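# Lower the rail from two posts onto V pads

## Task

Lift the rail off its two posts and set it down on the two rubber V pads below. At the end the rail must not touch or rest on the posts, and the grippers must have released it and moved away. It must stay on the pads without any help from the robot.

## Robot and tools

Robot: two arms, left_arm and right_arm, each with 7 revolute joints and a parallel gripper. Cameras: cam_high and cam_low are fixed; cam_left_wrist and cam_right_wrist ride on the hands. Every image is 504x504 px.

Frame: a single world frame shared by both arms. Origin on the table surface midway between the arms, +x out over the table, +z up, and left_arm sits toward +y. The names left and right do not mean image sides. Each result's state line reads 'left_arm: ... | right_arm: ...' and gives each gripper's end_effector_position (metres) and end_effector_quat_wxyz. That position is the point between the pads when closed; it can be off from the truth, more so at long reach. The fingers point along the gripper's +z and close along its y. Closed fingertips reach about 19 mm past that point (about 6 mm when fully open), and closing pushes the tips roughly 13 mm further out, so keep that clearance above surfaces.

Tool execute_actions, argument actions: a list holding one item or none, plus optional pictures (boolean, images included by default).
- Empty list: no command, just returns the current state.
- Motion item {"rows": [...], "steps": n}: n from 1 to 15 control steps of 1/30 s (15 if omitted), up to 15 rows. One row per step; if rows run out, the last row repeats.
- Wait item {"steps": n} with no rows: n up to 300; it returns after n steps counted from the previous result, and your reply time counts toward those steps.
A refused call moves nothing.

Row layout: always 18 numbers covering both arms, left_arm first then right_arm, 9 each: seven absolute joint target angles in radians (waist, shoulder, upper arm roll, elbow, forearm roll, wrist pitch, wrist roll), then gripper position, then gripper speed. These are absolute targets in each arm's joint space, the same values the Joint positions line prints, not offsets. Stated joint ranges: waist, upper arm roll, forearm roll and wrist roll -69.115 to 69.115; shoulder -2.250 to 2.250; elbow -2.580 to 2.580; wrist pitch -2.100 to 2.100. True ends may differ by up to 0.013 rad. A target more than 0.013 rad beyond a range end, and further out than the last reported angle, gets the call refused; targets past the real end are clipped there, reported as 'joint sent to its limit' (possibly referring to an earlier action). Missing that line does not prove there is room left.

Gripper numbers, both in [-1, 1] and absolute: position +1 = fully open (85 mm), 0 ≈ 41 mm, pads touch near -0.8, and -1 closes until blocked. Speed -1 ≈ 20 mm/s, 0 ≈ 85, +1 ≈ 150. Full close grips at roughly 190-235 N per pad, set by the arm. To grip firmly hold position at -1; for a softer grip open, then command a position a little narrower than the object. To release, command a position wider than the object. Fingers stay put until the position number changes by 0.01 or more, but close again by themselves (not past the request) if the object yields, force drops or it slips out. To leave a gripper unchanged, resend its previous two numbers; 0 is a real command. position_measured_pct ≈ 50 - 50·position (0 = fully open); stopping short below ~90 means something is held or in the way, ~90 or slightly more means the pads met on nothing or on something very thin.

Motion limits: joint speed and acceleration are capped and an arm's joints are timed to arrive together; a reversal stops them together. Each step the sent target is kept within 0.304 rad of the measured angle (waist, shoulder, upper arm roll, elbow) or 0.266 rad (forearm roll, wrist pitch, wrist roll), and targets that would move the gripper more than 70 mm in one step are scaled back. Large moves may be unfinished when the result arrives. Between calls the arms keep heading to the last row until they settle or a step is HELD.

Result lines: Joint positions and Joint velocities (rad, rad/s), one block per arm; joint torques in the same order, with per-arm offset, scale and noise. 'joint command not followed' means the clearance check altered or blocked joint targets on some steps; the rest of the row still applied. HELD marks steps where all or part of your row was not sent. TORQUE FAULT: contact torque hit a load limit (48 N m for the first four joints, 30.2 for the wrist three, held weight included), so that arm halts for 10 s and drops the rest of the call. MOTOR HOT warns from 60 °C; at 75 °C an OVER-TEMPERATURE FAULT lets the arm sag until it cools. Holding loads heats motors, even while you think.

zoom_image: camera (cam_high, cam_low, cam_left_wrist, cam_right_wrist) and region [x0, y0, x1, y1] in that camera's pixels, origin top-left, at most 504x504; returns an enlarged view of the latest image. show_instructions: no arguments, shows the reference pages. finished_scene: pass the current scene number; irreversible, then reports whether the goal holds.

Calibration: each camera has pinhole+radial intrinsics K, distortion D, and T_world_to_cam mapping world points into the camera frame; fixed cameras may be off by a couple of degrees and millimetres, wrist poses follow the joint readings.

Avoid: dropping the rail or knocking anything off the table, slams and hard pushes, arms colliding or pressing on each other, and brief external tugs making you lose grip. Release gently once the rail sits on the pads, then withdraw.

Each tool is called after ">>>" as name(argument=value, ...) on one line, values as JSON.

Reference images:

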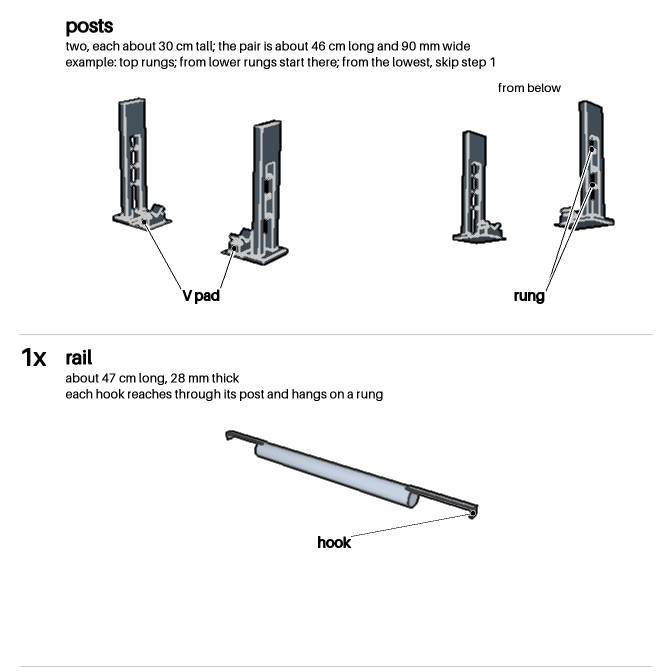

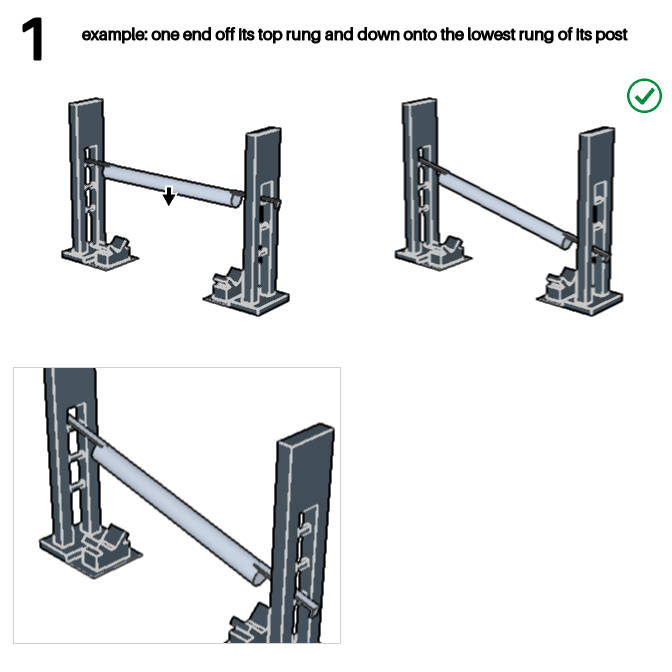

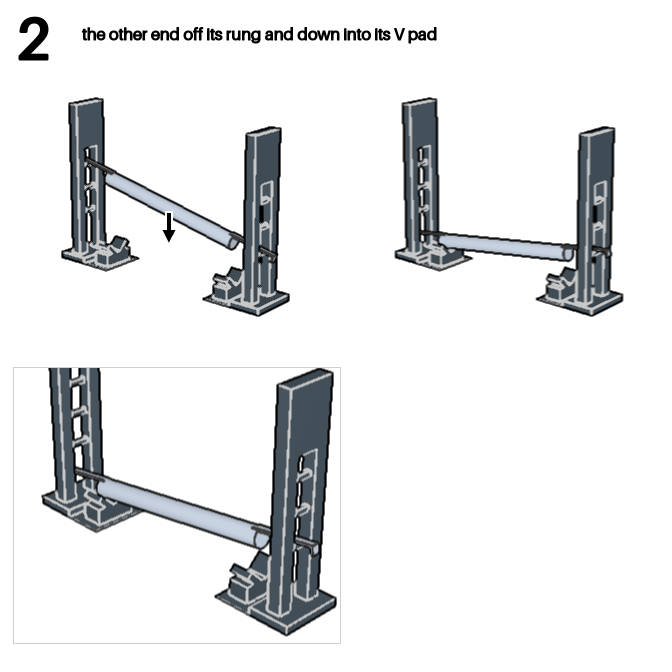

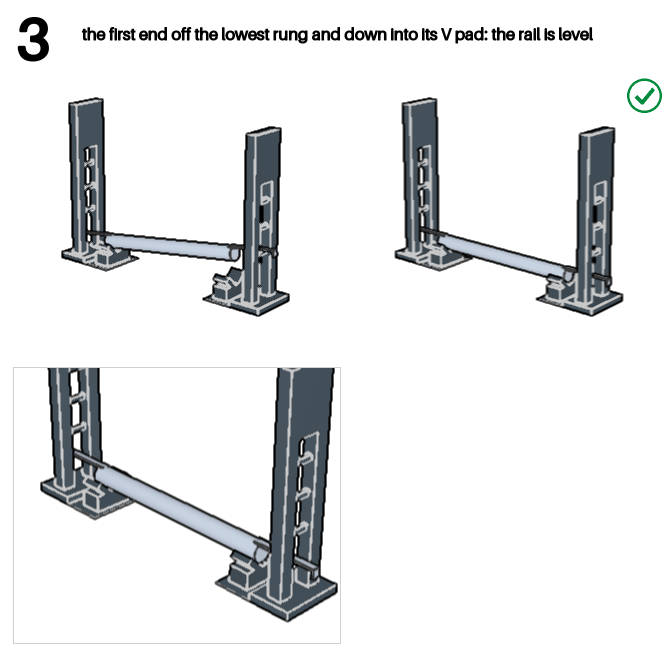

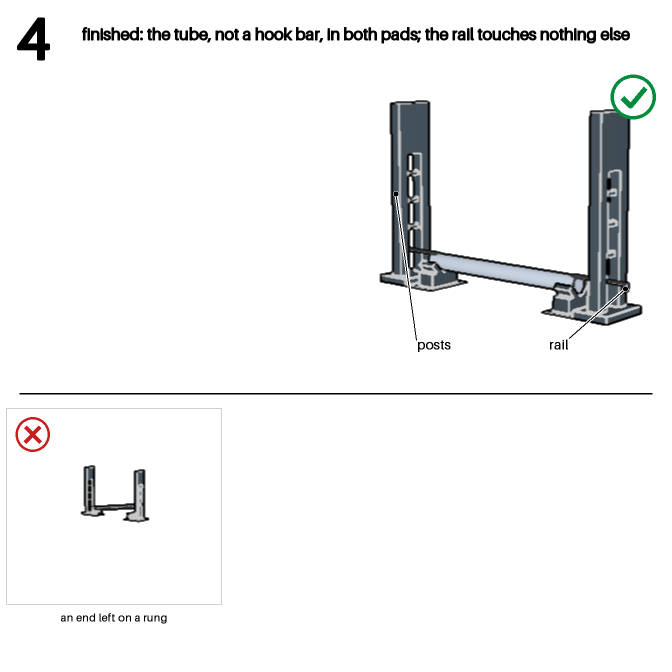

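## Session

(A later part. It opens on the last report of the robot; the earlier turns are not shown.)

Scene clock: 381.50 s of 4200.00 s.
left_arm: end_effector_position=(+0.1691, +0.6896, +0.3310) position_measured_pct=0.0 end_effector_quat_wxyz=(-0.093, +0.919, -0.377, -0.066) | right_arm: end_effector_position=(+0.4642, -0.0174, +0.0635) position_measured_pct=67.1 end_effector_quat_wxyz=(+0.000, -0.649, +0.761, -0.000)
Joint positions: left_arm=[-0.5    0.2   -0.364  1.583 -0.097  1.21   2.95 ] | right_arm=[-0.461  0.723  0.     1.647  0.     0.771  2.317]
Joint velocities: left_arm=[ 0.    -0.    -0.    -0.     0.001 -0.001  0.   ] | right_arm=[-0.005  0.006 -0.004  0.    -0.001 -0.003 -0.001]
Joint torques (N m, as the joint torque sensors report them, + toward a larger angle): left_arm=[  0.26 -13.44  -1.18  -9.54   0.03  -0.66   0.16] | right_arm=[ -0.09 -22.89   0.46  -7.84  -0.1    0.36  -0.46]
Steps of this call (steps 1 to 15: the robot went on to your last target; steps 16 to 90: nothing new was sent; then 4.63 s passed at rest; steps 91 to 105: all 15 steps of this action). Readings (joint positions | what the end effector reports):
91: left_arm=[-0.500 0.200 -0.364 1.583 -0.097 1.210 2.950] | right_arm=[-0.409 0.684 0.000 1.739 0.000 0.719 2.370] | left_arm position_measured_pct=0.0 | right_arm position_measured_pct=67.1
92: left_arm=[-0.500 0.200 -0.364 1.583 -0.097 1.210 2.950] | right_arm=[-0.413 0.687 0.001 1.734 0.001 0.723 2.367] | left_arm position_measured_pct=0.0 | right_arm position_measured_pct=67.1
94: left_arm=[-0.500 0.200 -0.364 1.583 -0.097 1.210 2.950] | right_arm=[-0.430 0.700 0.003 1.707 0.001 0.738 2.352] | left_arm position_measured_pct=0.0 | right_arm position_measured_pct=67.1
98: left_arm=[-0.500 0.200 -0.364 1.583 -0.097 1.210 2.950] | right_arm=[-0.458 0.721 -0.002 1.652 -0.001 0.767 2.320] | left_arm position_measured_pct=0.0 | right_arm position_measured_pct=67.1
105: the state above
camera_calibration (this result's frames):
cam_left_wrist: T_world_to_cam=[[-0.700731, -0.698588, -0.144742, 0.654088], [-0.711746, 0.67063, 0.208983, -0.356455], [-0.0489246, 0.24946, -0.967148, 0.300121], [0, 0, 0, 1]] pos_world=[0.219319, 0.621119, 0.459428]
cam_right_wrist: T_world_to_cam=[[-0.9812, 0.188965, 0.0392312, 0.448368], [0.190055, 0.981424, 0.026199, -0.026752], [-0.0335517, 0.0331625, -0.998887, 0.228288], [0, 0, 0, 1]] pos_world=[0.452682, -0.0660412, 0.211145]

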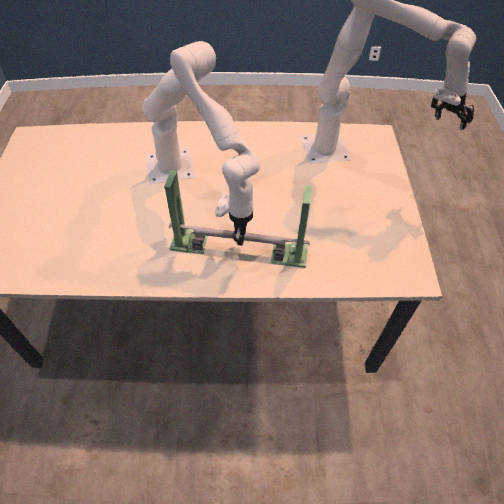

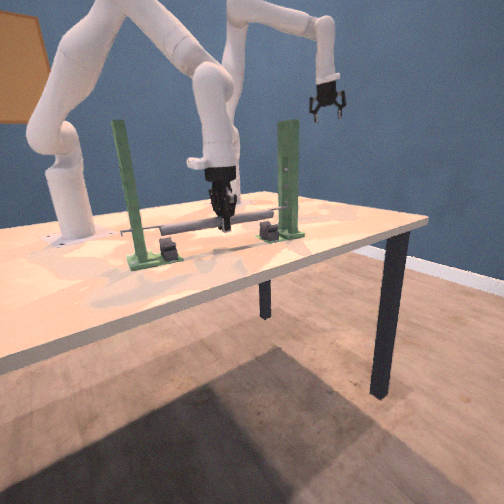

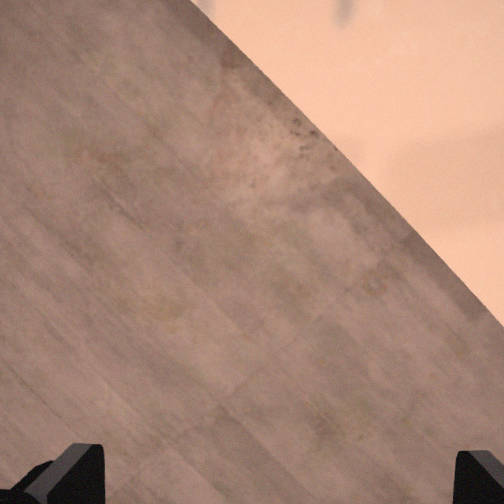

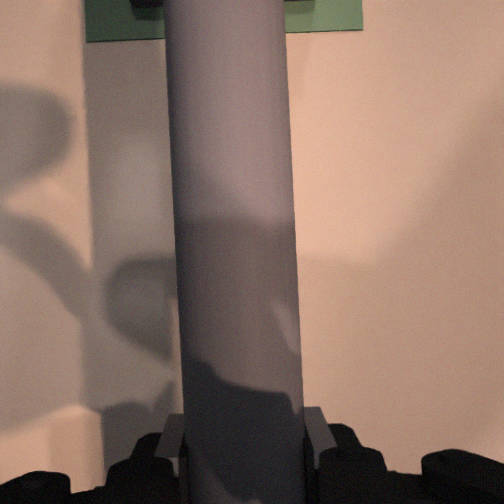

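>>> execute_actions(actions=[{"rows":[[-0.5,0.2,-0.364,1.583,-0.097,1.21,2.95,1,0,-0.4618,0.7431,0,1.6536,0,0.7448,2.3172,-1,0]],"steps":15}])

>>> zoom_image(camera="cam_low", region=[100, 170, 320, 280])

Scene clock: 387.40 s of 4200.00 s.
left_arm: end_effector_position=(+0.1691, +0.6896, +0.3310) position_measured_pct=0.0 end_effector_quat_wxyz=(-0.093, +0.919, -0.377, -0.066) | right_arm: end_effector_position=(+0.4640, -0.0171, +0.0523) position_measured_pct=67.1 end_effector_quat_wxyz=(+0.000, -0.649, +0.761, -0.000)
Joint positions: left_arm=[-0.5    0.2   -0.364  1.583 -0.097  1.21   2.95 ] | right_arm=[-0.462  0.743 -0.     1.654 -0.     0.745  2.317]
Joint velocities: left_arm=[ 0.     0.    -0.001  0.     0.001 -0.    -0.001] | right_arm=[-0.     0.     0.    -0.002 -0.     0.001 -0.   ]
Joint torques (N m, as the joint torque sensors report them, + toward a larger angle): left_arm=[  0.09 -13.02  -0.99  -9.78   0.07  -0.62   0.18] | right_arm=[ -0.19 -22.95   0.17  -7.52   0.12   0.37  -0.37]
Steps of this call (steps 1 to 15: the robot went on to your last target; steps 16 to 90: nothing new was sent; then 2.40 s passed at rest; steps 91 to 105: all 15 steps of this action). Readings (joint positions | what the end effector reports):
91: left_arm=[-0.500 0.200 -0.364 1.583 -0.097 1.210 2.950] | right_arm=[-0.462 0.725 0.000 1.647 -0.000 0.770 2.317] | left_arm position_measured_pct=0.0 | right_arm position_measured_pct=67.1
92: left_arm=[-0.500 0.200 -0.364 1.583 -0.097 1.210 2.950] | right_arm=[-0.462 0.730 0.000 1.648 0.000 0.763 2.317] | left_arm position_measured_pct=0.0 | right_arm position_measured_pct=67.1
94: left_arm=[-0.500 0.200 -0.364 1.583 -0.097 1.210 2.950] | right_arm=[-0.462 0.740 0.000 1.652 0.000 0.750 2.317] | left_arm position_measured_pct=0.0 | right_arm position_measured_pct=67.1
98: left_arm=[-0.500 0.200 -0.364 1.583 -0.097 1.210 2.950] | right_arm=[-0.462 0.742 -0.000 1.654 -0.000 0.745 2.317] | left_arm position_measured_pct=0.0 | right_arm position_measured_pct=67.1
105: the state above
camera_calibration (this result's frames):
cam_left_wrist: T_world_to_cam=[[-0.700731, -0.698588, -0.144742, 0.654088], [-0.711746, 0.67063, 0.208983, -0.356455], [-0.0489246, 0.24946, -0.967148, 0.300121], [0, 0, 0, 1]] pos_world=[0.219319, 0.621119, 0.459428]
cam_right_wrist: T_world_to_cam=[[-0.981292, 0.188426, 0.0395146, 0.448587], [0.189518, 0.981534, 0.0259528, -0.0263846], [-0.0338947, 0.032956, -0.998882, 0.217239], [0, 0, 0, 1]] pos_world=[0.452559, -0.0657874, 0.199955]

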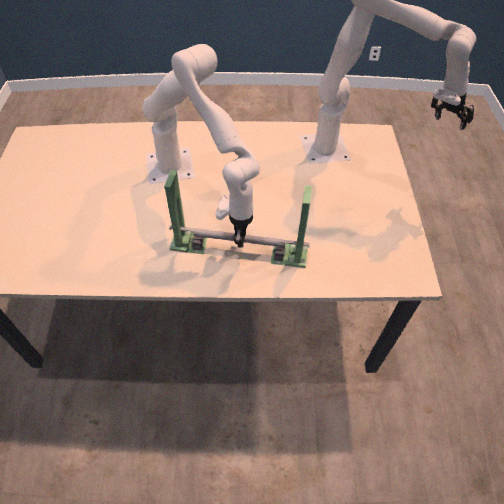

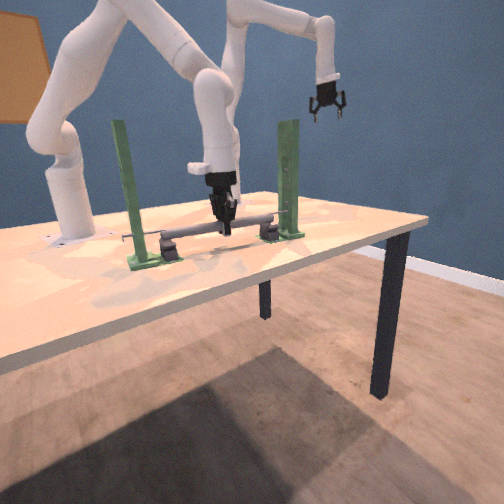

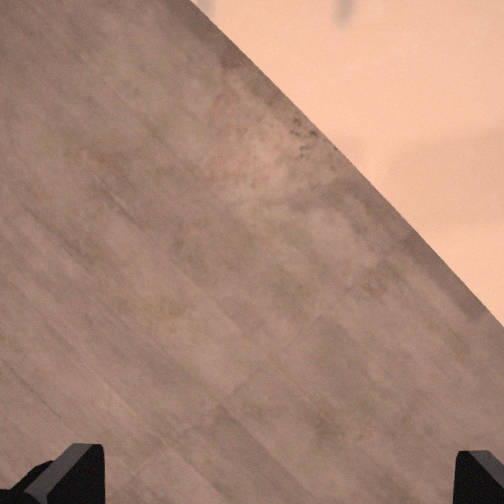

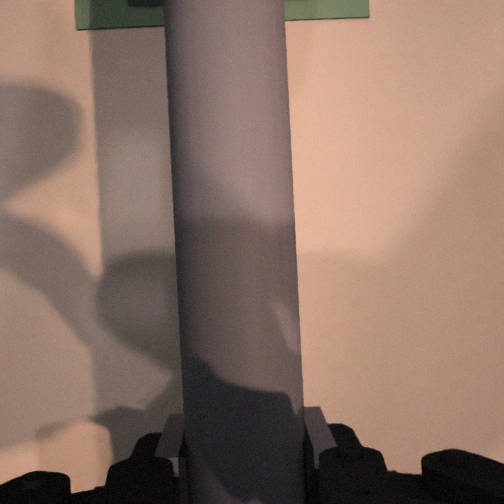

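Region (100, 170, 320, 280) of cam_low's 504x504 image, scaled by 2.291, with more detail than that image has.

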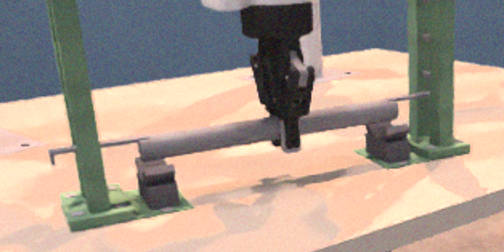

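>>> execute_actions(actions=[{"rows":[[-0.5,0.2,-0.364,1.583,-0.097,1.21,2.95,1,0,-0.4618,0.7483,0,1.6555,0,0.7377,2.3172,-1,0]],"steps":15}])

Scene clock: 398.07 s of 4200.00 s.
left_arm: end_effector_position=(+0.1691, +0.6896, +0.3310) position_measured_pct=0.0 end_effector_quat_wxyz=(-0.093, +0.919, -0.377, -0.066) | right_arm: end_effector_position=(+0.4640, -0.0172, +0.0493) position_measured_pct=67.1 end_effector_quat_wxyz=(+0.000, -0.649, +0.761, -0.000)
Joint positions: left_arm=[-0.5    0.2   -0.364  1.583 -0.097  1.21   2.95 ] | right_arm=[-0.462  0.748 -0.     1.655 -0.     0.738  2.317]
Joint velocities: left_arm=[-0.    -0.001 -0.    -0.    -0.001  0.001  0.   ] | right_arm=[ 0.     0.001  0.     0.001 -0.001 -0.001 -0.001]
Joint torques (N m, as the joint torque sensors report them, + toward a larger angle): left_arm=[  0.23 -13.35  -1.08  -9.78   0.05  -0.57   0.21] | right_arm=[ -0.46 -22.51   0.18  -7.56   0.25   0.47  -0.19]
Steps of this call (steps 1 to 15: the robot went on to your last target; steps 16 to 90: nothing new was sent; then 7.17 s passed at rest; steps 91 to 105: all 15 steps of this action). Readings (joint positions | what the end effector reports):
91: left_arm=[-0.500 0.200 -0.364 1.583 -0.097 1.210 2.950] | right_arm=[-0.462 0.744 0.000 1.654 -0.000 0.744 2.317] | left_arm position_measured_pct=0.0 | right_arm position_measured_pct=67.1
92: left_arm=[-0.500 0.200 -0.364 1.583 -0.097 1.210 2.950] | right_arm=[-0.462 0.746 0.000 1.654 0.000 0.741 2.317] | left_arm position_measured_pct=0.0 | right_arm position_measured_pct=67.1
94: left_arm=[-0.500 0.200 -0.364 1.583 -0.097 1.210 2.950] | right_arm=[-0.462 0.748 -0.000 1.655 -0.000 0.739 2.317] | left_arm position_measured_pct=0.0 | right_arm position_measured_pct=67.1
98: left_arm=[-0.500 0.200 -0.364 1.583 -0.097 1.210 2.950] | right_arm=[-0.462 0.748 -0.000 1.655 -0.000 0.738 2.317] | left_arm position_measured_pct=0.0 | right_arm position_measured_pct=67.1
105: the state above
camera_calibration (this result's frames):
cam_left_wrist: T_world_to_cam=[[-0.700731, -0.698588, -0.144742, 0.654088], [-0.711746, 0.67063, 0.208983, -0.356454], [-0.0489245, 0.24946, -0.967148, 0.300121], [0, 0, 0, 1]] pos_world=[0.219319, 0.621119, 0.459428]
cam_right_wrist: T_world_to_cam=[[-0.981292, 0.188423, 0.0395403, 0.448674], [0.189514, 0.981536, 0.0259185, -0.0262671], [-0.0339266, 0.0329271, -0.998882, 0.214242], [0, 0, 0, 1]] pos_world=[0.452527, -0.0658127, 0.196942]

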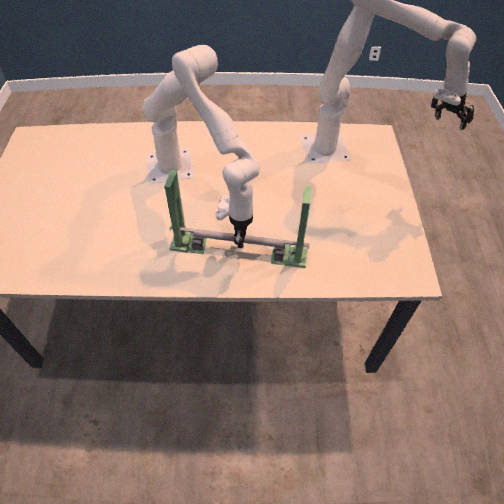

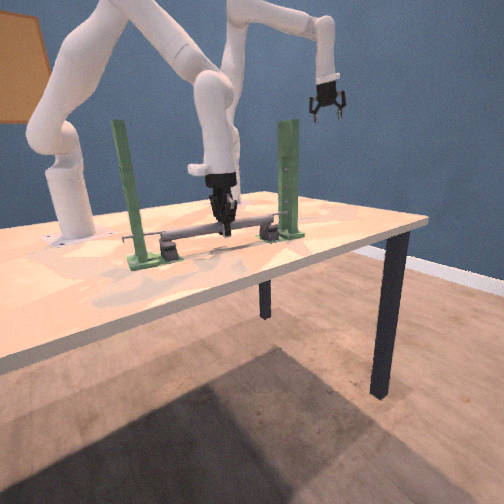

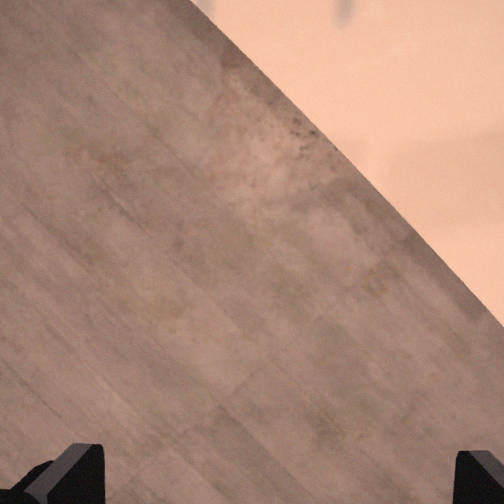

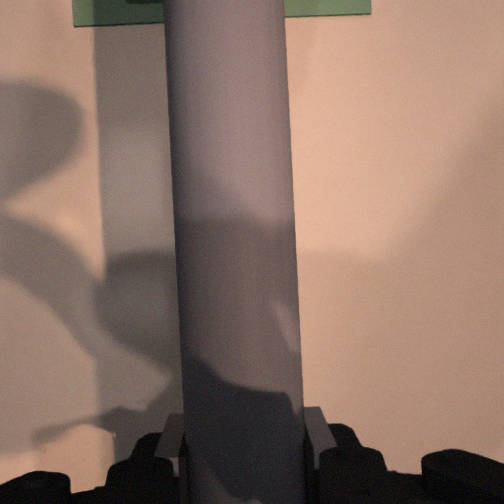

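>>> execute_actions(actions=[{"rows":[[-0.5,0.2,-0.364,1.583,-0.097,1.21,2.95,1,0,-0.4618,0.7535,0,1.6574,0,0.7306,2.3172,-1,0]],"steps":12}], pictures=false)

Scene clock: 400.10 s of 4200.00 s.
left_arm: end_effector_position=(+0.1691, +0.6896, +0.3310) position_measured_pct=0.0 end_effector_quat_wxyz=(-0.093, +0.919, -0.377, -0.066) | right_arm: end_effector_position=(+0.4639, -0.0172, +0.0463) position_measured_pct=67.1 end_effector_quat_wxyz=(+0.000, -0.649, +0.761, -0.000)
Joint positions: left_arm=[-0.5    0.2   -0.364  1.583 -0.097  1.21   2.95 ] | right_arm=[-0.462  0.753 -0.     1.657  0.     0.731  2.317]
Joint velocities: left_arm=[ 0.    -0.001 -0.001  0.     0.001 -0.001  0.001] | right_arm=[ 0.001  0.001  0.001  0.001 -0.    -0.    -0.   ]
Joint torques (N m, as the joint torque sensors report them, + toward a larger angle): left_arm=[  0.2  -13.53  -1.    -9.79   0.08  -0.63   0.1 ] | right_arm=[ -0.38 -22.85   0.2   -7.78   0.21   0.5   -0.34]
Steps of this call (steps 1 to 15: the robot went on to your last target; steps 16 to 49: nothing new was sent; steps 50 to 61: all 12 steps of this action). Readings (joint positions | what the end effector reports):
50: left_arm=[-0.500 0.200 -0.364 1.583 -0.097 1.210 2.950] | right_arm=[-0.462 0.749 0.000 1.656 -0.000 0.737 2.317] | left_arm position_measured_pct=0.0 | right_arm position_measured_pct=67.1
51: left_arm=[-0.500 0.200 -0.364 1.583 -0.097 1.210 2.950] | right_arm=[-0.462 0.751 0.000 1.656 0.000 0.734 2.317] | left_arm position_measured_pct=0.0 | right_arm position_measured_pct=67.1
53: left_arm=[-0.500 0.200 -0.364 1.583 -0.097 1.210 2.950] | right_arm=[-0.462 0.753 -0.000 1.657 -0.000 0.732 2.317] | left_arm position_measured_pct=0.0 | right_arm position_measured_pct=67.1
57: left_arm=[-0.500 0.200 -0.364 1.583 -0.097 1.210 2.950] | right_arm=[-0.462 0.753 -0.000 1.657 -0.000 0.731 2.317] | left_arm position_measured_pct=0.0 | right_arm position_measured_pct=67.1
61: the state above

>>> execute_actions(actions=[{"rows":[[-0.5,0.2,-0.364,1.583,-0.097,1.21,2.95,1,0,-0.4618,0.7587,0,1.6593,0,0.7235,2.3172,-1,0]],"steps":12}])

Scene clock: 401.77 s of 4200.00 s.
left_arm: end_effector_position=(+0.1691, +0.6896, +0.3310) position_measured_pct=0.0 end_effector_quat_wxyz=(-0.093, +0.919, -0.377, -0.066) | right_arm: end_effector_position=(+0.4639, -0.0172, +0.0433) position_measured_pct=67.1 end_effector_quat_wxyz=(+0.000, -0.649, +0.761, -0.000)
Joint positions: left_arm=[-0.5    0.2   -0.364  1.583 -0.097  1.21   2.95 ] | right_arm=[-0.462  0.759 -0.     1.659  0.     0.724  2.317]
Joint velocities: left_arm=[ 0.     0.001  0.001  0.    -0.     0.001 -0.   ] | right_arm=[-0.001  0.002  0.    -0.001  0.     0.     0.   ]
Joint torques (N m, as the joint torque sensors report them, + toward a larger angle): left_arm=[  0.24 -13.58  -0.99  -9.63   0.09  -0.63   0.09] | right_arm=[ -0.09 -22.74   0.2   -7.72   0.26   0.55  -0.12]
Steps of this call (steps 1 to 15: the robot went on to your last target; steps 16 to 38: nothing new was sent; steps 39 to 50: all 12 steps of this action). Readings (joint positions | what the end effector reports):
39: left_arm=[-0.500 0.200 -0.364 1.583 -0.097 1.210 2.950] | right_arm=[-0.462 0.754 0.000 1.658 -0.000 0.730 2.317] | left_arm position_measured_pct=0.0 | right_arm position_measured_pct=67.1
40: left_arm=[-0.500 0.200 -0.364 1.583 -0.097 1.210 2.950] | right_arm=[-0.462 0.756 0.000 1.658 0.000 0.727 2.317] | left_arm position_measured_pct=0.0 | right_arm position_measured_pct=67.1
42: left_arm=[-0.500 0.200 -0.364 1.583 -0.097 1.210 2.950] | right_arm=[-0.462 0.758 -0.000 1.659 -0.000 0.725 2.317] | left_arm position_measured_pct=0.0 | right_arm position_measured_pct=67.1
46: left_arm=[-0.500 0.200 -0.364 1.583 -0.097 1.210 2.950] | right_arm=[-0.462 0.759 -0.000 1.659 -0.000 0.724 2.317] | left_arm position_measured_pct=0.0 | right_arm position_measured_pct=67.1
50: the state above
camera_calibration (this result's frames):
cam_left_wrist: T_world_to_cam=[[-0.700731, -0.698588, -0.144742, 0.654088], [-0.711746, 0.67063, 0.208983, -0.356455], [-0.0489246, 0.24946, -0.967148, 0.300121], [0, 0, 0, 1]] pos_world=[0.219319, 0.621119, 0.459428]
cam_right_wrist: T_world_to_cam=[[-0.981293, 0.18842, 0.0395253, 0.448827], [0.189512, 0.981536, 0.025933, -0.026015], [-0.0339092, 0.0329383, -0.998882, 0.208281], [0, 0, 0, 1]] pos_world=[0.452424, -0.0658939, 0.190983]

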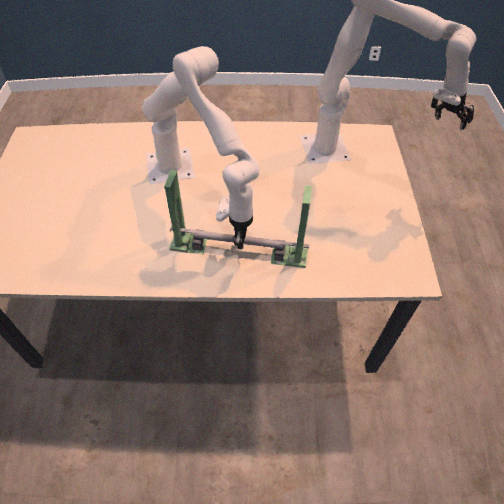

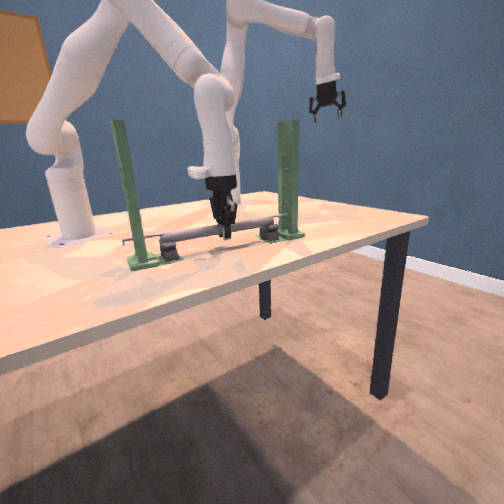

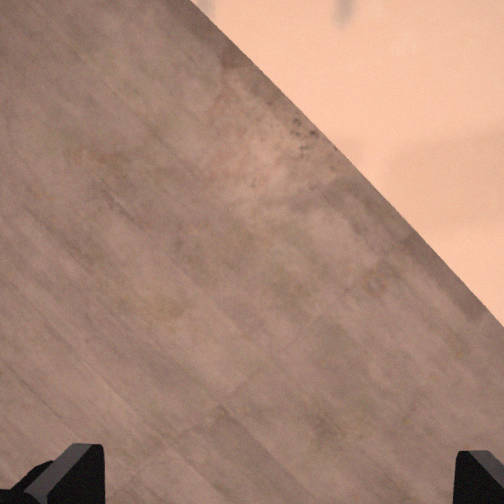

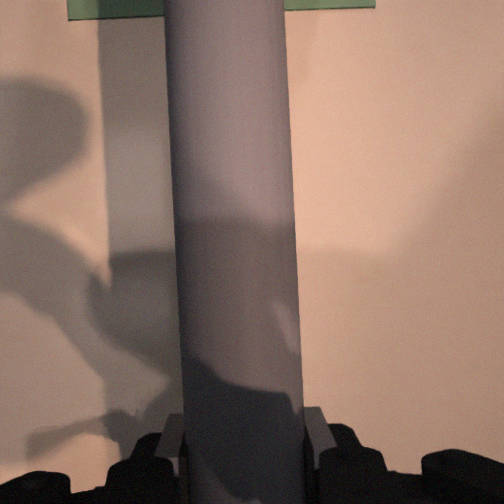

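>>> zoom_image(camera="cam_low", region=[110, 190, 310, 280])

>>> execute_actions(actions=[{"rows":[[-0.5,0.2,-0.364,1.583,-0.097,1.21,2.95,1,0,-0.4618,0.7639,0,1.6612,0,0.7164,2.3172,-1,0]],"steps":12}], pictures=false)

Region (110, 190, 310, 280) of cam_low's 504x504 image, scaled by 2.520, with more detail than that image has; it fills the top 227 rows of this view, and the rest is white.

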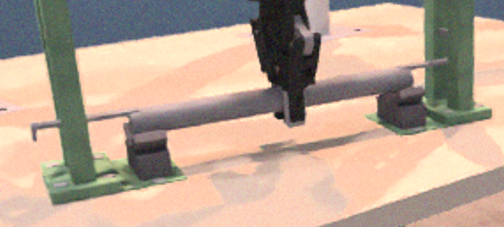

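Scene clock: 404.40 s of 4200.00 s.
left_arm: end_effector_position=(+0.1691, +0.6896, +0.3310) position_measured_pct=0.0 end_effector_quat_wxyz=(-0.093, +0.919, -0.377, -0.066) | right_arm: end_effector_position=(+0.4638, -0.0173, +0.0403) position_measured_pct=67.1 end_effector_quat_wxyz=(+0.000, -0.649, +0.761, -0.000)
Joint positions: left_arm=[-0.5    0.2   -0.364  1.583 -0.097  1.21   2.95 ] | right_arm=[-0.462  0.764 -0.     1.661  0.     0.716  2.317]
Joint velocities: left_arm=[-0.    -0.     0.001  0.     0.     0.001 -0.   ] | right_arm=[-0.     0.001  0.    -0.002  0.    -0.001 -0.001]
Joint torques (N m, as the joint torque sensors report them, + toward a larger angle): left_arm=[  0.35 -13.33  -0.76  -9.61  -0.03  -0.69   0.03] | right_arm=[ -0.38 -22.72   0.4   -7.67   0.16   0.38  -0.41]
Steps of this call (steps 1 to 15: the robot went on to your last target; steps 16 to 67: nothing new was sent; steps 68 to 79: all 12 steps of this action). Readings (joint positions | what the end effector reports):
68: left_arm=[-0.500 0.200 -0.364 1.583 -0.097 1.210 2.950] | right_arm=[-0.462 0.760 0.000 1.659 -0.000 0.723 2.317] | left_arm position_measured_pct=0.0 | right_arm position_measured_pct=67.1
69: left_arm=[-0.500 0.200 -0.364 1.583 -0.097 1.210 2.950] | right_arm=[-0.462 0.761 0.000 1.660 0.000 0.720 2.317] | left_arm position_measured_pct=0.0 | right_arm position_measured_pct=67.1
71: left_arm=[-0.500 0.200 -0.364 1.583 -0.097 1.210 2.950] | right_arm=[-0.462 0.763 -0.000 1.661 -0.000 0.718 2.317] | left_arm position_measured_pct=0.0 | right_arm position_measured_pct=67.1
75: left_arm=[-0.500 0.200 -0.364 1.583 -0.097 1.210 2.950] | right_arm=[-0.462 0.764 -0.000 1.661 -0.000 0.716 2.317] | left_arm position_measured_pct=0.0 | right_arm position_measured_pct=67.1
79: the state above

>>> execute_actions(actions=[{"rows":[[-0.5,0.2,-0.364,1.583,-0.097,1.21,2.95,1,0,-0.4618,0.7691,0,1.6631,0,0.7093,2.3172,-1,0]],"steps":12}])

>>> zoom_image(camera="cam_low", region=[110, 190, 310, 280])

Scene clock: 406.80 s of 4200.00 s.
left_arm: end_effector_position=(+0.1691, +0.6896, +0.3310) position_measured_pct=0.0 end_effector_quat_wxyz=(-0.093, +0.919, -0.377, -0.066) | right_arm: end_effector_position=(+0.4637, -0.0174, +0.0373) position_measured_pct=67.1 end_effector_quat_wxyz=(+0.000, -0.649, +0.761, -0.000)
Joint positions: left_arm=[-0.5    0.2   -0.364  1.583 -0.097  1.21   2.95 ] | right_arm=[-0.462  0.769 -0.     1.663  0.     0.709  2.317]
Joint velocities: left_arm=[-0.     0.    -0.002 -0.     0.    -0.001 -0.001] | right_arm=[ 0.    -0.001  0.001 -0.001 -0.    -0.001 -0.   ]
Joint torques (N m, as the joint torque sensors report them, + toward a larger angle): left_arm=[  0.36 -13.23  -0.8   -9.82   0.11  -0.69   0.25] | right_arm=[ -0.22 -22.87   0.64  -7.39   0.24   0.48  -0.27]
Steps of this call (steps 1 to 15: the robot went on to your last target; steps 16 to 60: nothing new was sent; steps 61 to 72: all 12 steps of this action). Readings (joint positions | what the end effector reports):
61: left_arm=[-0.500 0.200 -0.364 1.583 -0.097 1.210 2.950] | right_arm=[-0.462 0.765 0.000 1.661 -0.000 0.716 2.317] | left_arm position_measured_pct=0.0 | right_arm position_measured_pct=67.1
62: left_arm=[-0.500 0.200 -0.364 1.583 -0.097 1.210 2.950] | right_arm=[-0.462 0.766 0.000 1.662 0.000 0.713 2.317] | left_arm position_measured_pct=0.0 | right_arm position_measured_pct=67.1
64: left_arm=[-0.500 0.200 -0.364 1.583 -0.097 1.210 2.950] | right_arm=[-0.462 0.768 -0.000 1.663 -0.000 0.710 2.317] | left_arm position_measured_pct=0.0 | right_arm position_measured_pct=67.1
68: left_arm=[-0.500 0.200 -0.364 1.583 -0.097 1.210 2.950] | right_arm=[-0.462 0.769 -0.000 1.663 -0.000 0.709 2.317] | left_arm position_measured_pct=0.0 | right_arm position_measured_pct=67.1
72: the state above
camera_calibration (this result's frames):
cam_left_wrist: T_world_to_cam=[[-0.700731, -0.698588, -0.144742, 0.654088], [-0.711746, 0.67063, 0.208983, -0.356455], [-0.0489246, 0.24946, -0.967148, 0.300121], [0, 0, 0, 1]] pos_world=[0.219319, 0.621119, 0.459428]
cam_right_wrist: T_world_to_cam=[[-0.981293, 0.188421, 0.039525, 0.448928], [0.189512, 0.981536, 0.0259332, -0.025705], [-0.0339089, 0.0329385, -0.998882, 0.202328], [0, 0, 0, 1]] pos_world=[0.452262, -0.0660212, 0.185024]

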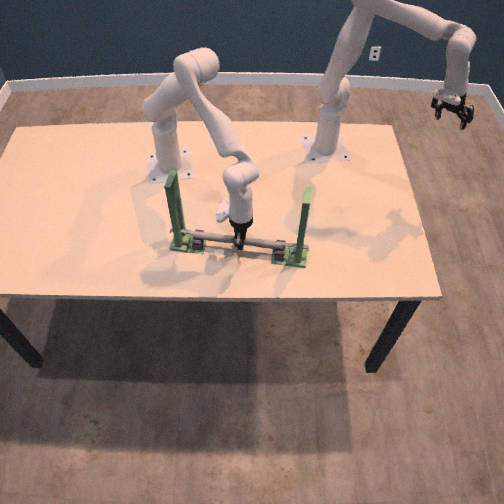

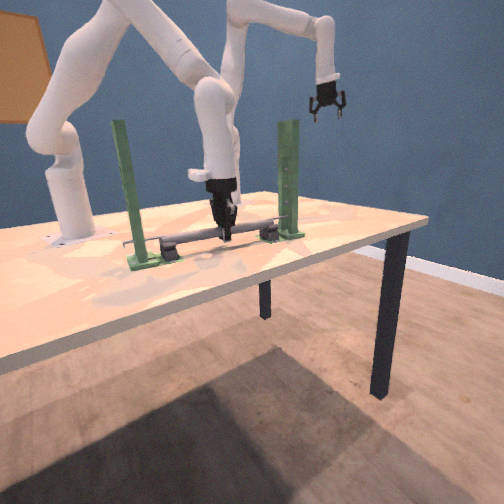

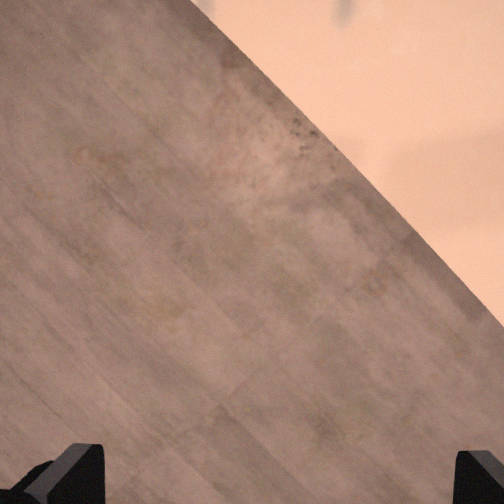

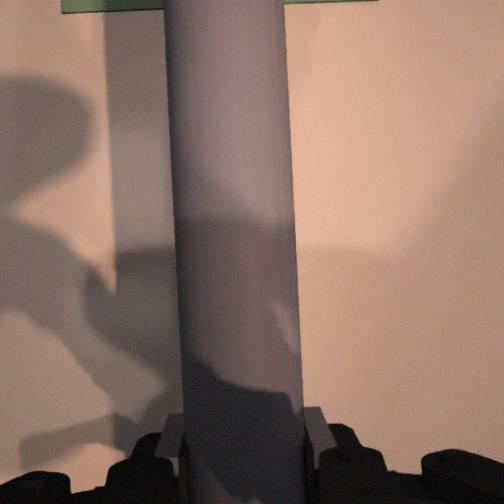

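Region (110, 190, 310, 280) of cam_low's 504x504 image, scaled by 2.520, with more detail than that image has; it fills the top 227 rows of this view, and the rest is white.

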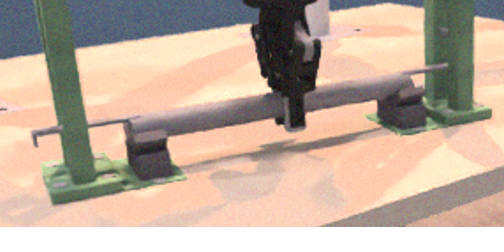

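>>> execute_actions(actions=[{"rows":[[-0.5,0.2,-0.364,1.583,-0.097,1.21,2.95,1,0,-0.4618,0.7743,0,1.665,0,0.7022,2.3172,-1,0]],"steps":12}])

>>> zoom_image(camera="cam_low", region=[110, 190, 310, 280])

Scene clock: 410.00 s of 4200.00 s.
left_arm: end_effector_position=(+0.1691, +0.6896, +0.3310) position_measured_pct=0.0 end_effector_quat_wxyz=(-0.093, +0.919, -0.377, -0.066) | right_arm: end_effector_position=(+0.4644, -0.0175, +0.0347) position_measured_pct=67.1 end_effector_quat_wxyz=(+0.001, -0.649, +0.761, -0.000)
Joint positions: left_arm=[-0.5    0.2   -0.364  1.583 -0.097  1.21   2.95 ] | right_arm=[-0.461  0.774  0.     1.664  0.     0.702  2.317]
Joint velocities: left_arm=[-0.     0.001 -0.001  0.    -0.    -0.001 -0.   ] | right_arm=[ 0.     0.     0.002 -0.001  0.001 -0.001 -0.   ]
Joint torques (N m, as the joint torque sensors report them, + toward a larger angle): left_arm=[  0.2  -13.36  -1.09  -9.57   0.13  -0.7    0.04] | right_arm=[ -0.78 -21.22  -0.42  -6.38   0.08   0.69  -0.42]
Steps of this call (steps 1 to 15: the robot went on to your last target; steps 16 to 84: nothing new was sent; steps 85 to 96: all 12 steps of this action). Readings (joint positions | what the end effector reports):
85: left_arm=[-0.500 0.200 -0.364 1.583 -0.097 1.210 2.950] | right_arm=[-0.462 0.770 0.000 1.663 -0.000 0.708 2.317] | left_arm position_measured_pct=0.0 | right_arm position_measured_pct=67.1
86: left_arm=[-0.500 0.200 -0.364 1.583 -0.097 1.210 2.950] | right_arm=[-0.462 0.772 0.000 1.664 0.000 0.706 2.317] | left_arm position_measured_pct=0.0 | right_arm position_measured_pct=67.1
88: left_arm=[-0.500 0.200 -0.364 1.583 -0.097 1.210 2.950] | right_arm=[-0.462 0.773 0.000 1.664 0.000 0.703 2.317] | left_arm position_measured_pct=0.0 | right_arm position_measured_pct=67.1
92: left_arm=[-0.500 0.200 -0.364 1.583 -0.097 1.210 2.950] | right_arm=[-0.462 0.774 0.000 1.664 0.000 0.702 2.317] | left_arm position_measured_pct=0.0 | right_arm position_measured_pct=67.1
96: the state above
camera_calibration (this result's frames):
cam_left_wrist: T_world_to_cam=[[-0.700731, -0.698588, -0.144742, 0.654088], [-0.711746, 0.67063, 0.208983, -0.356455], [-0.0489246, 0.24946, -0.967148, 0.300121], [0, 0, 0, 1]] pos_world=[0.219319, 0.621119, 0.459428]
cam_right_wrist: T_world_to_cam=[[-0.981291, 0.188718, 0.0381147, 0.449737], [0.189788, 0.981462, 0.0266869, -0.0257905], [-0.0323718, 0.0334214, -0.998917, 0.199037], [0, 0, 0, 1]] pos_world=[0.452661, -0.0662132, 0.182368]

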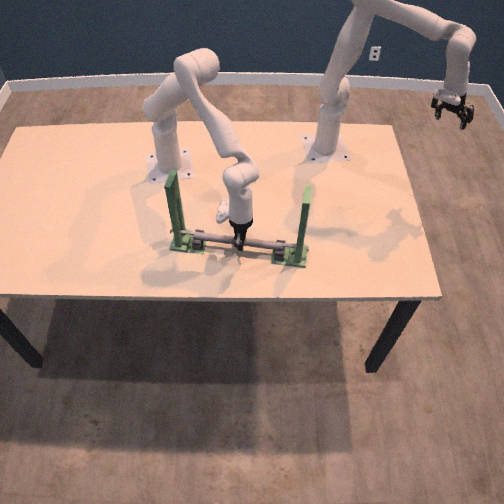

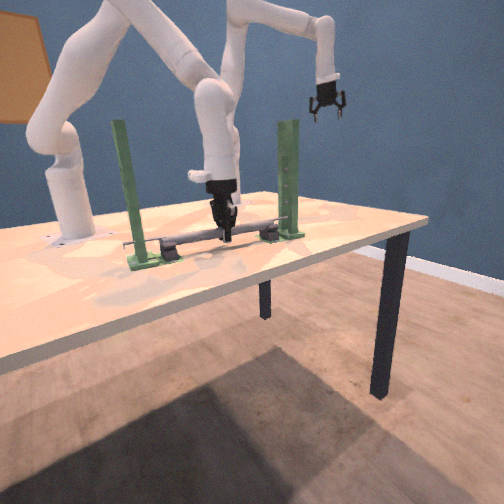

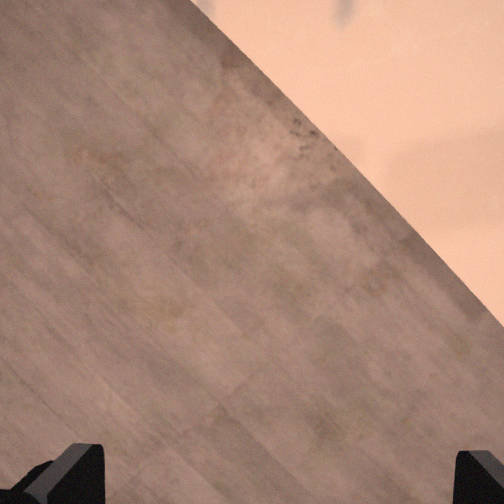

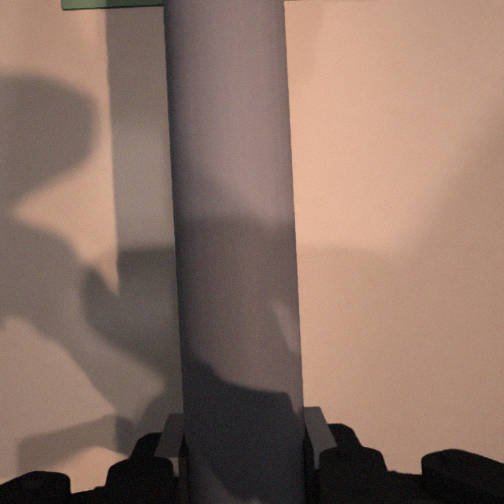

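Region (110, 190, 310, 280) of cam_low's 504x504 image, scaled by 2.520, with more detail than that image has; it fills the top 227 rows of this view, and the rest is white.

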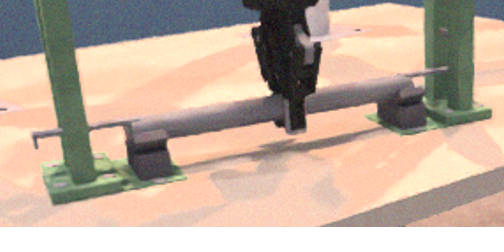

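>>> execute_actions(actions=[{"rows":[[-0.5,0.2,-0.364,1.583,-0.097,1.21,2.95,1,0,-0.461,0.7758,0,1.6645,0,0.701,2.3172,0.5,-0.5]],"steps":15}])

>>> zoom_image(camera="cam_low", region=[110, 190, 310, 280])

Scene clock: 413.40 s of 4200.00 s.
left_arm: end_effector_position=(+0.1691, +0.6896, +0.3310) position_measured_pct=0.0 end_effector_quat_wxyz=(-0.093, +0.919, -0.377, -0.066) | right_arm: end_effector_position=(+0.4641, -0.0176, +0.0337) position_measured_pct=44.0 end_effector_quat_wxyz=(+0.000, -0.649, +0.761, -0.000)
Joint positions: left_arm=[-0.5    0.2   -0.364  1.583 -0.097  1.21   2.95 ] | right_arm=[-0.461  0.776 -0.     1.664  0.     0.701  2.317]
Joint velocities: left_arm=[ 0.001 -0.001  0.    -0.     0.     0.002  0.001] | right_arm=[-0.    -0.     0.     0.    -0.     0.001 -0.   ]
Joint torques (N m, as the joint torque sensors report them, + toward a larger angle): left_arm=[  0.1  -13.19  -1.21  -9.72  -0.08  -0.54   0.25] | right_arm=[ -0.03 -18.99   0.32  -5.83  -0.02   0.34  -0.22]
Steps of this call (steps 1 to 15: the robot went on to your last target; steps 16 to 87: nothing new was sent; steps 88 to 102: all 15 steps of this action). Readings (joint positions | what the end effector reports):
88: left_arm=[-0.500 0.200 -0.364 1.583 -0.097 1.210 2.950] | right_arm=[-0.461 0.775 0.000 1.664 0.000 0.701 2.317] | left_arm position_measured_pct=0.0 | right_arm position_measured_pct=67.1
89: left_arm=[-0.500 0.200 -0.364 1.583 -0.097 1.210 2.950] | right_arm=[-0.461 0.775 0.000 1.664 0.000 0.701 2.317] | left_arm position_measured_pct=0.0 | right_arm position_measured_pct=67.1
91: left_arm=[-0.500 0.200 -0.364 1.583 -0.097 1.210 2.950] | right_arm=[-0.461 0.775 0.000 1.664 0.000 0.701 2.317] | left_arm position_measured_pct=0.0 | right_arm position_measured_pct=63.9
95: left_arm=[-0.500 0.200 -0.364 1.583 -0.097 1.210 2.950] | right_arm=[-0.461 0.776 -0.000 1.664 -0.000 0.701 2.317] | left_arm position_measured_pct=0.0 | right_arm position_measured_pct=57.1
102: the state above
camera_calibration (this result's frames):
cam_left_wrist: T_world_to_cam=[[-0.700731, -0.698588, -0.144742, 0.654088], [-0.711746, 0.67063, 0.208983, -0.356455], [-0.0489246, 0.24946, -0.967148, 0.300121], [0, 0, 0, 1]] pos_world=[0.219319, 0.621119, 0.459428]
cam_right_wrist: T_world_to_cam=[[-0.981146, 0.189205, 0.039419, 0.449395], [0.190297, 0.981381, 0.0260558, -0.0258045], [-0.0337551, 0.0330658, -0.998883, 0.198645], [0, 0, 0, 1]] pos_world=[0.452538, -0.0662722, 0.181381]

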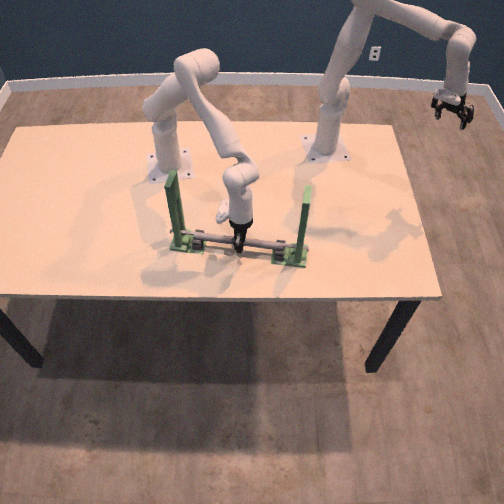

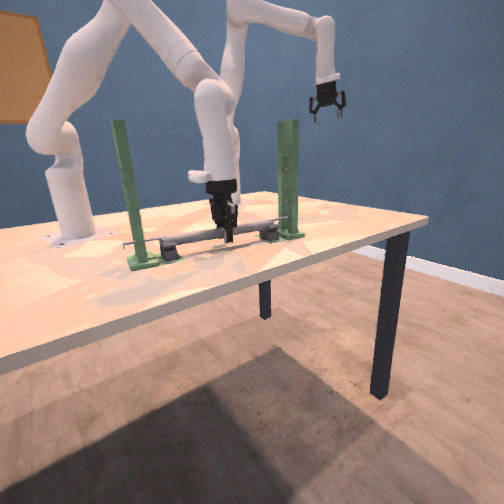

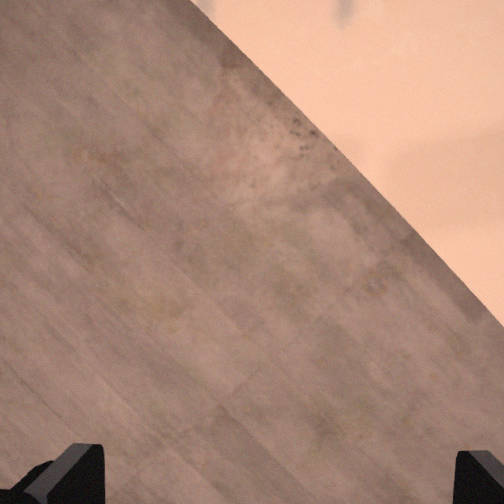

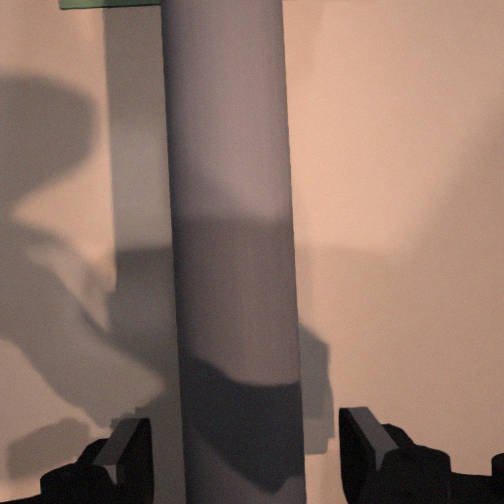

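Region (110, 190, 310, 280) of cam_low's 504x504 image, scaled by 2.520, with more detail than that image has; it fills the top 227 rows of this view, and the rest is white.

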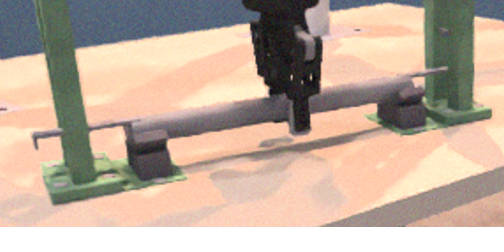

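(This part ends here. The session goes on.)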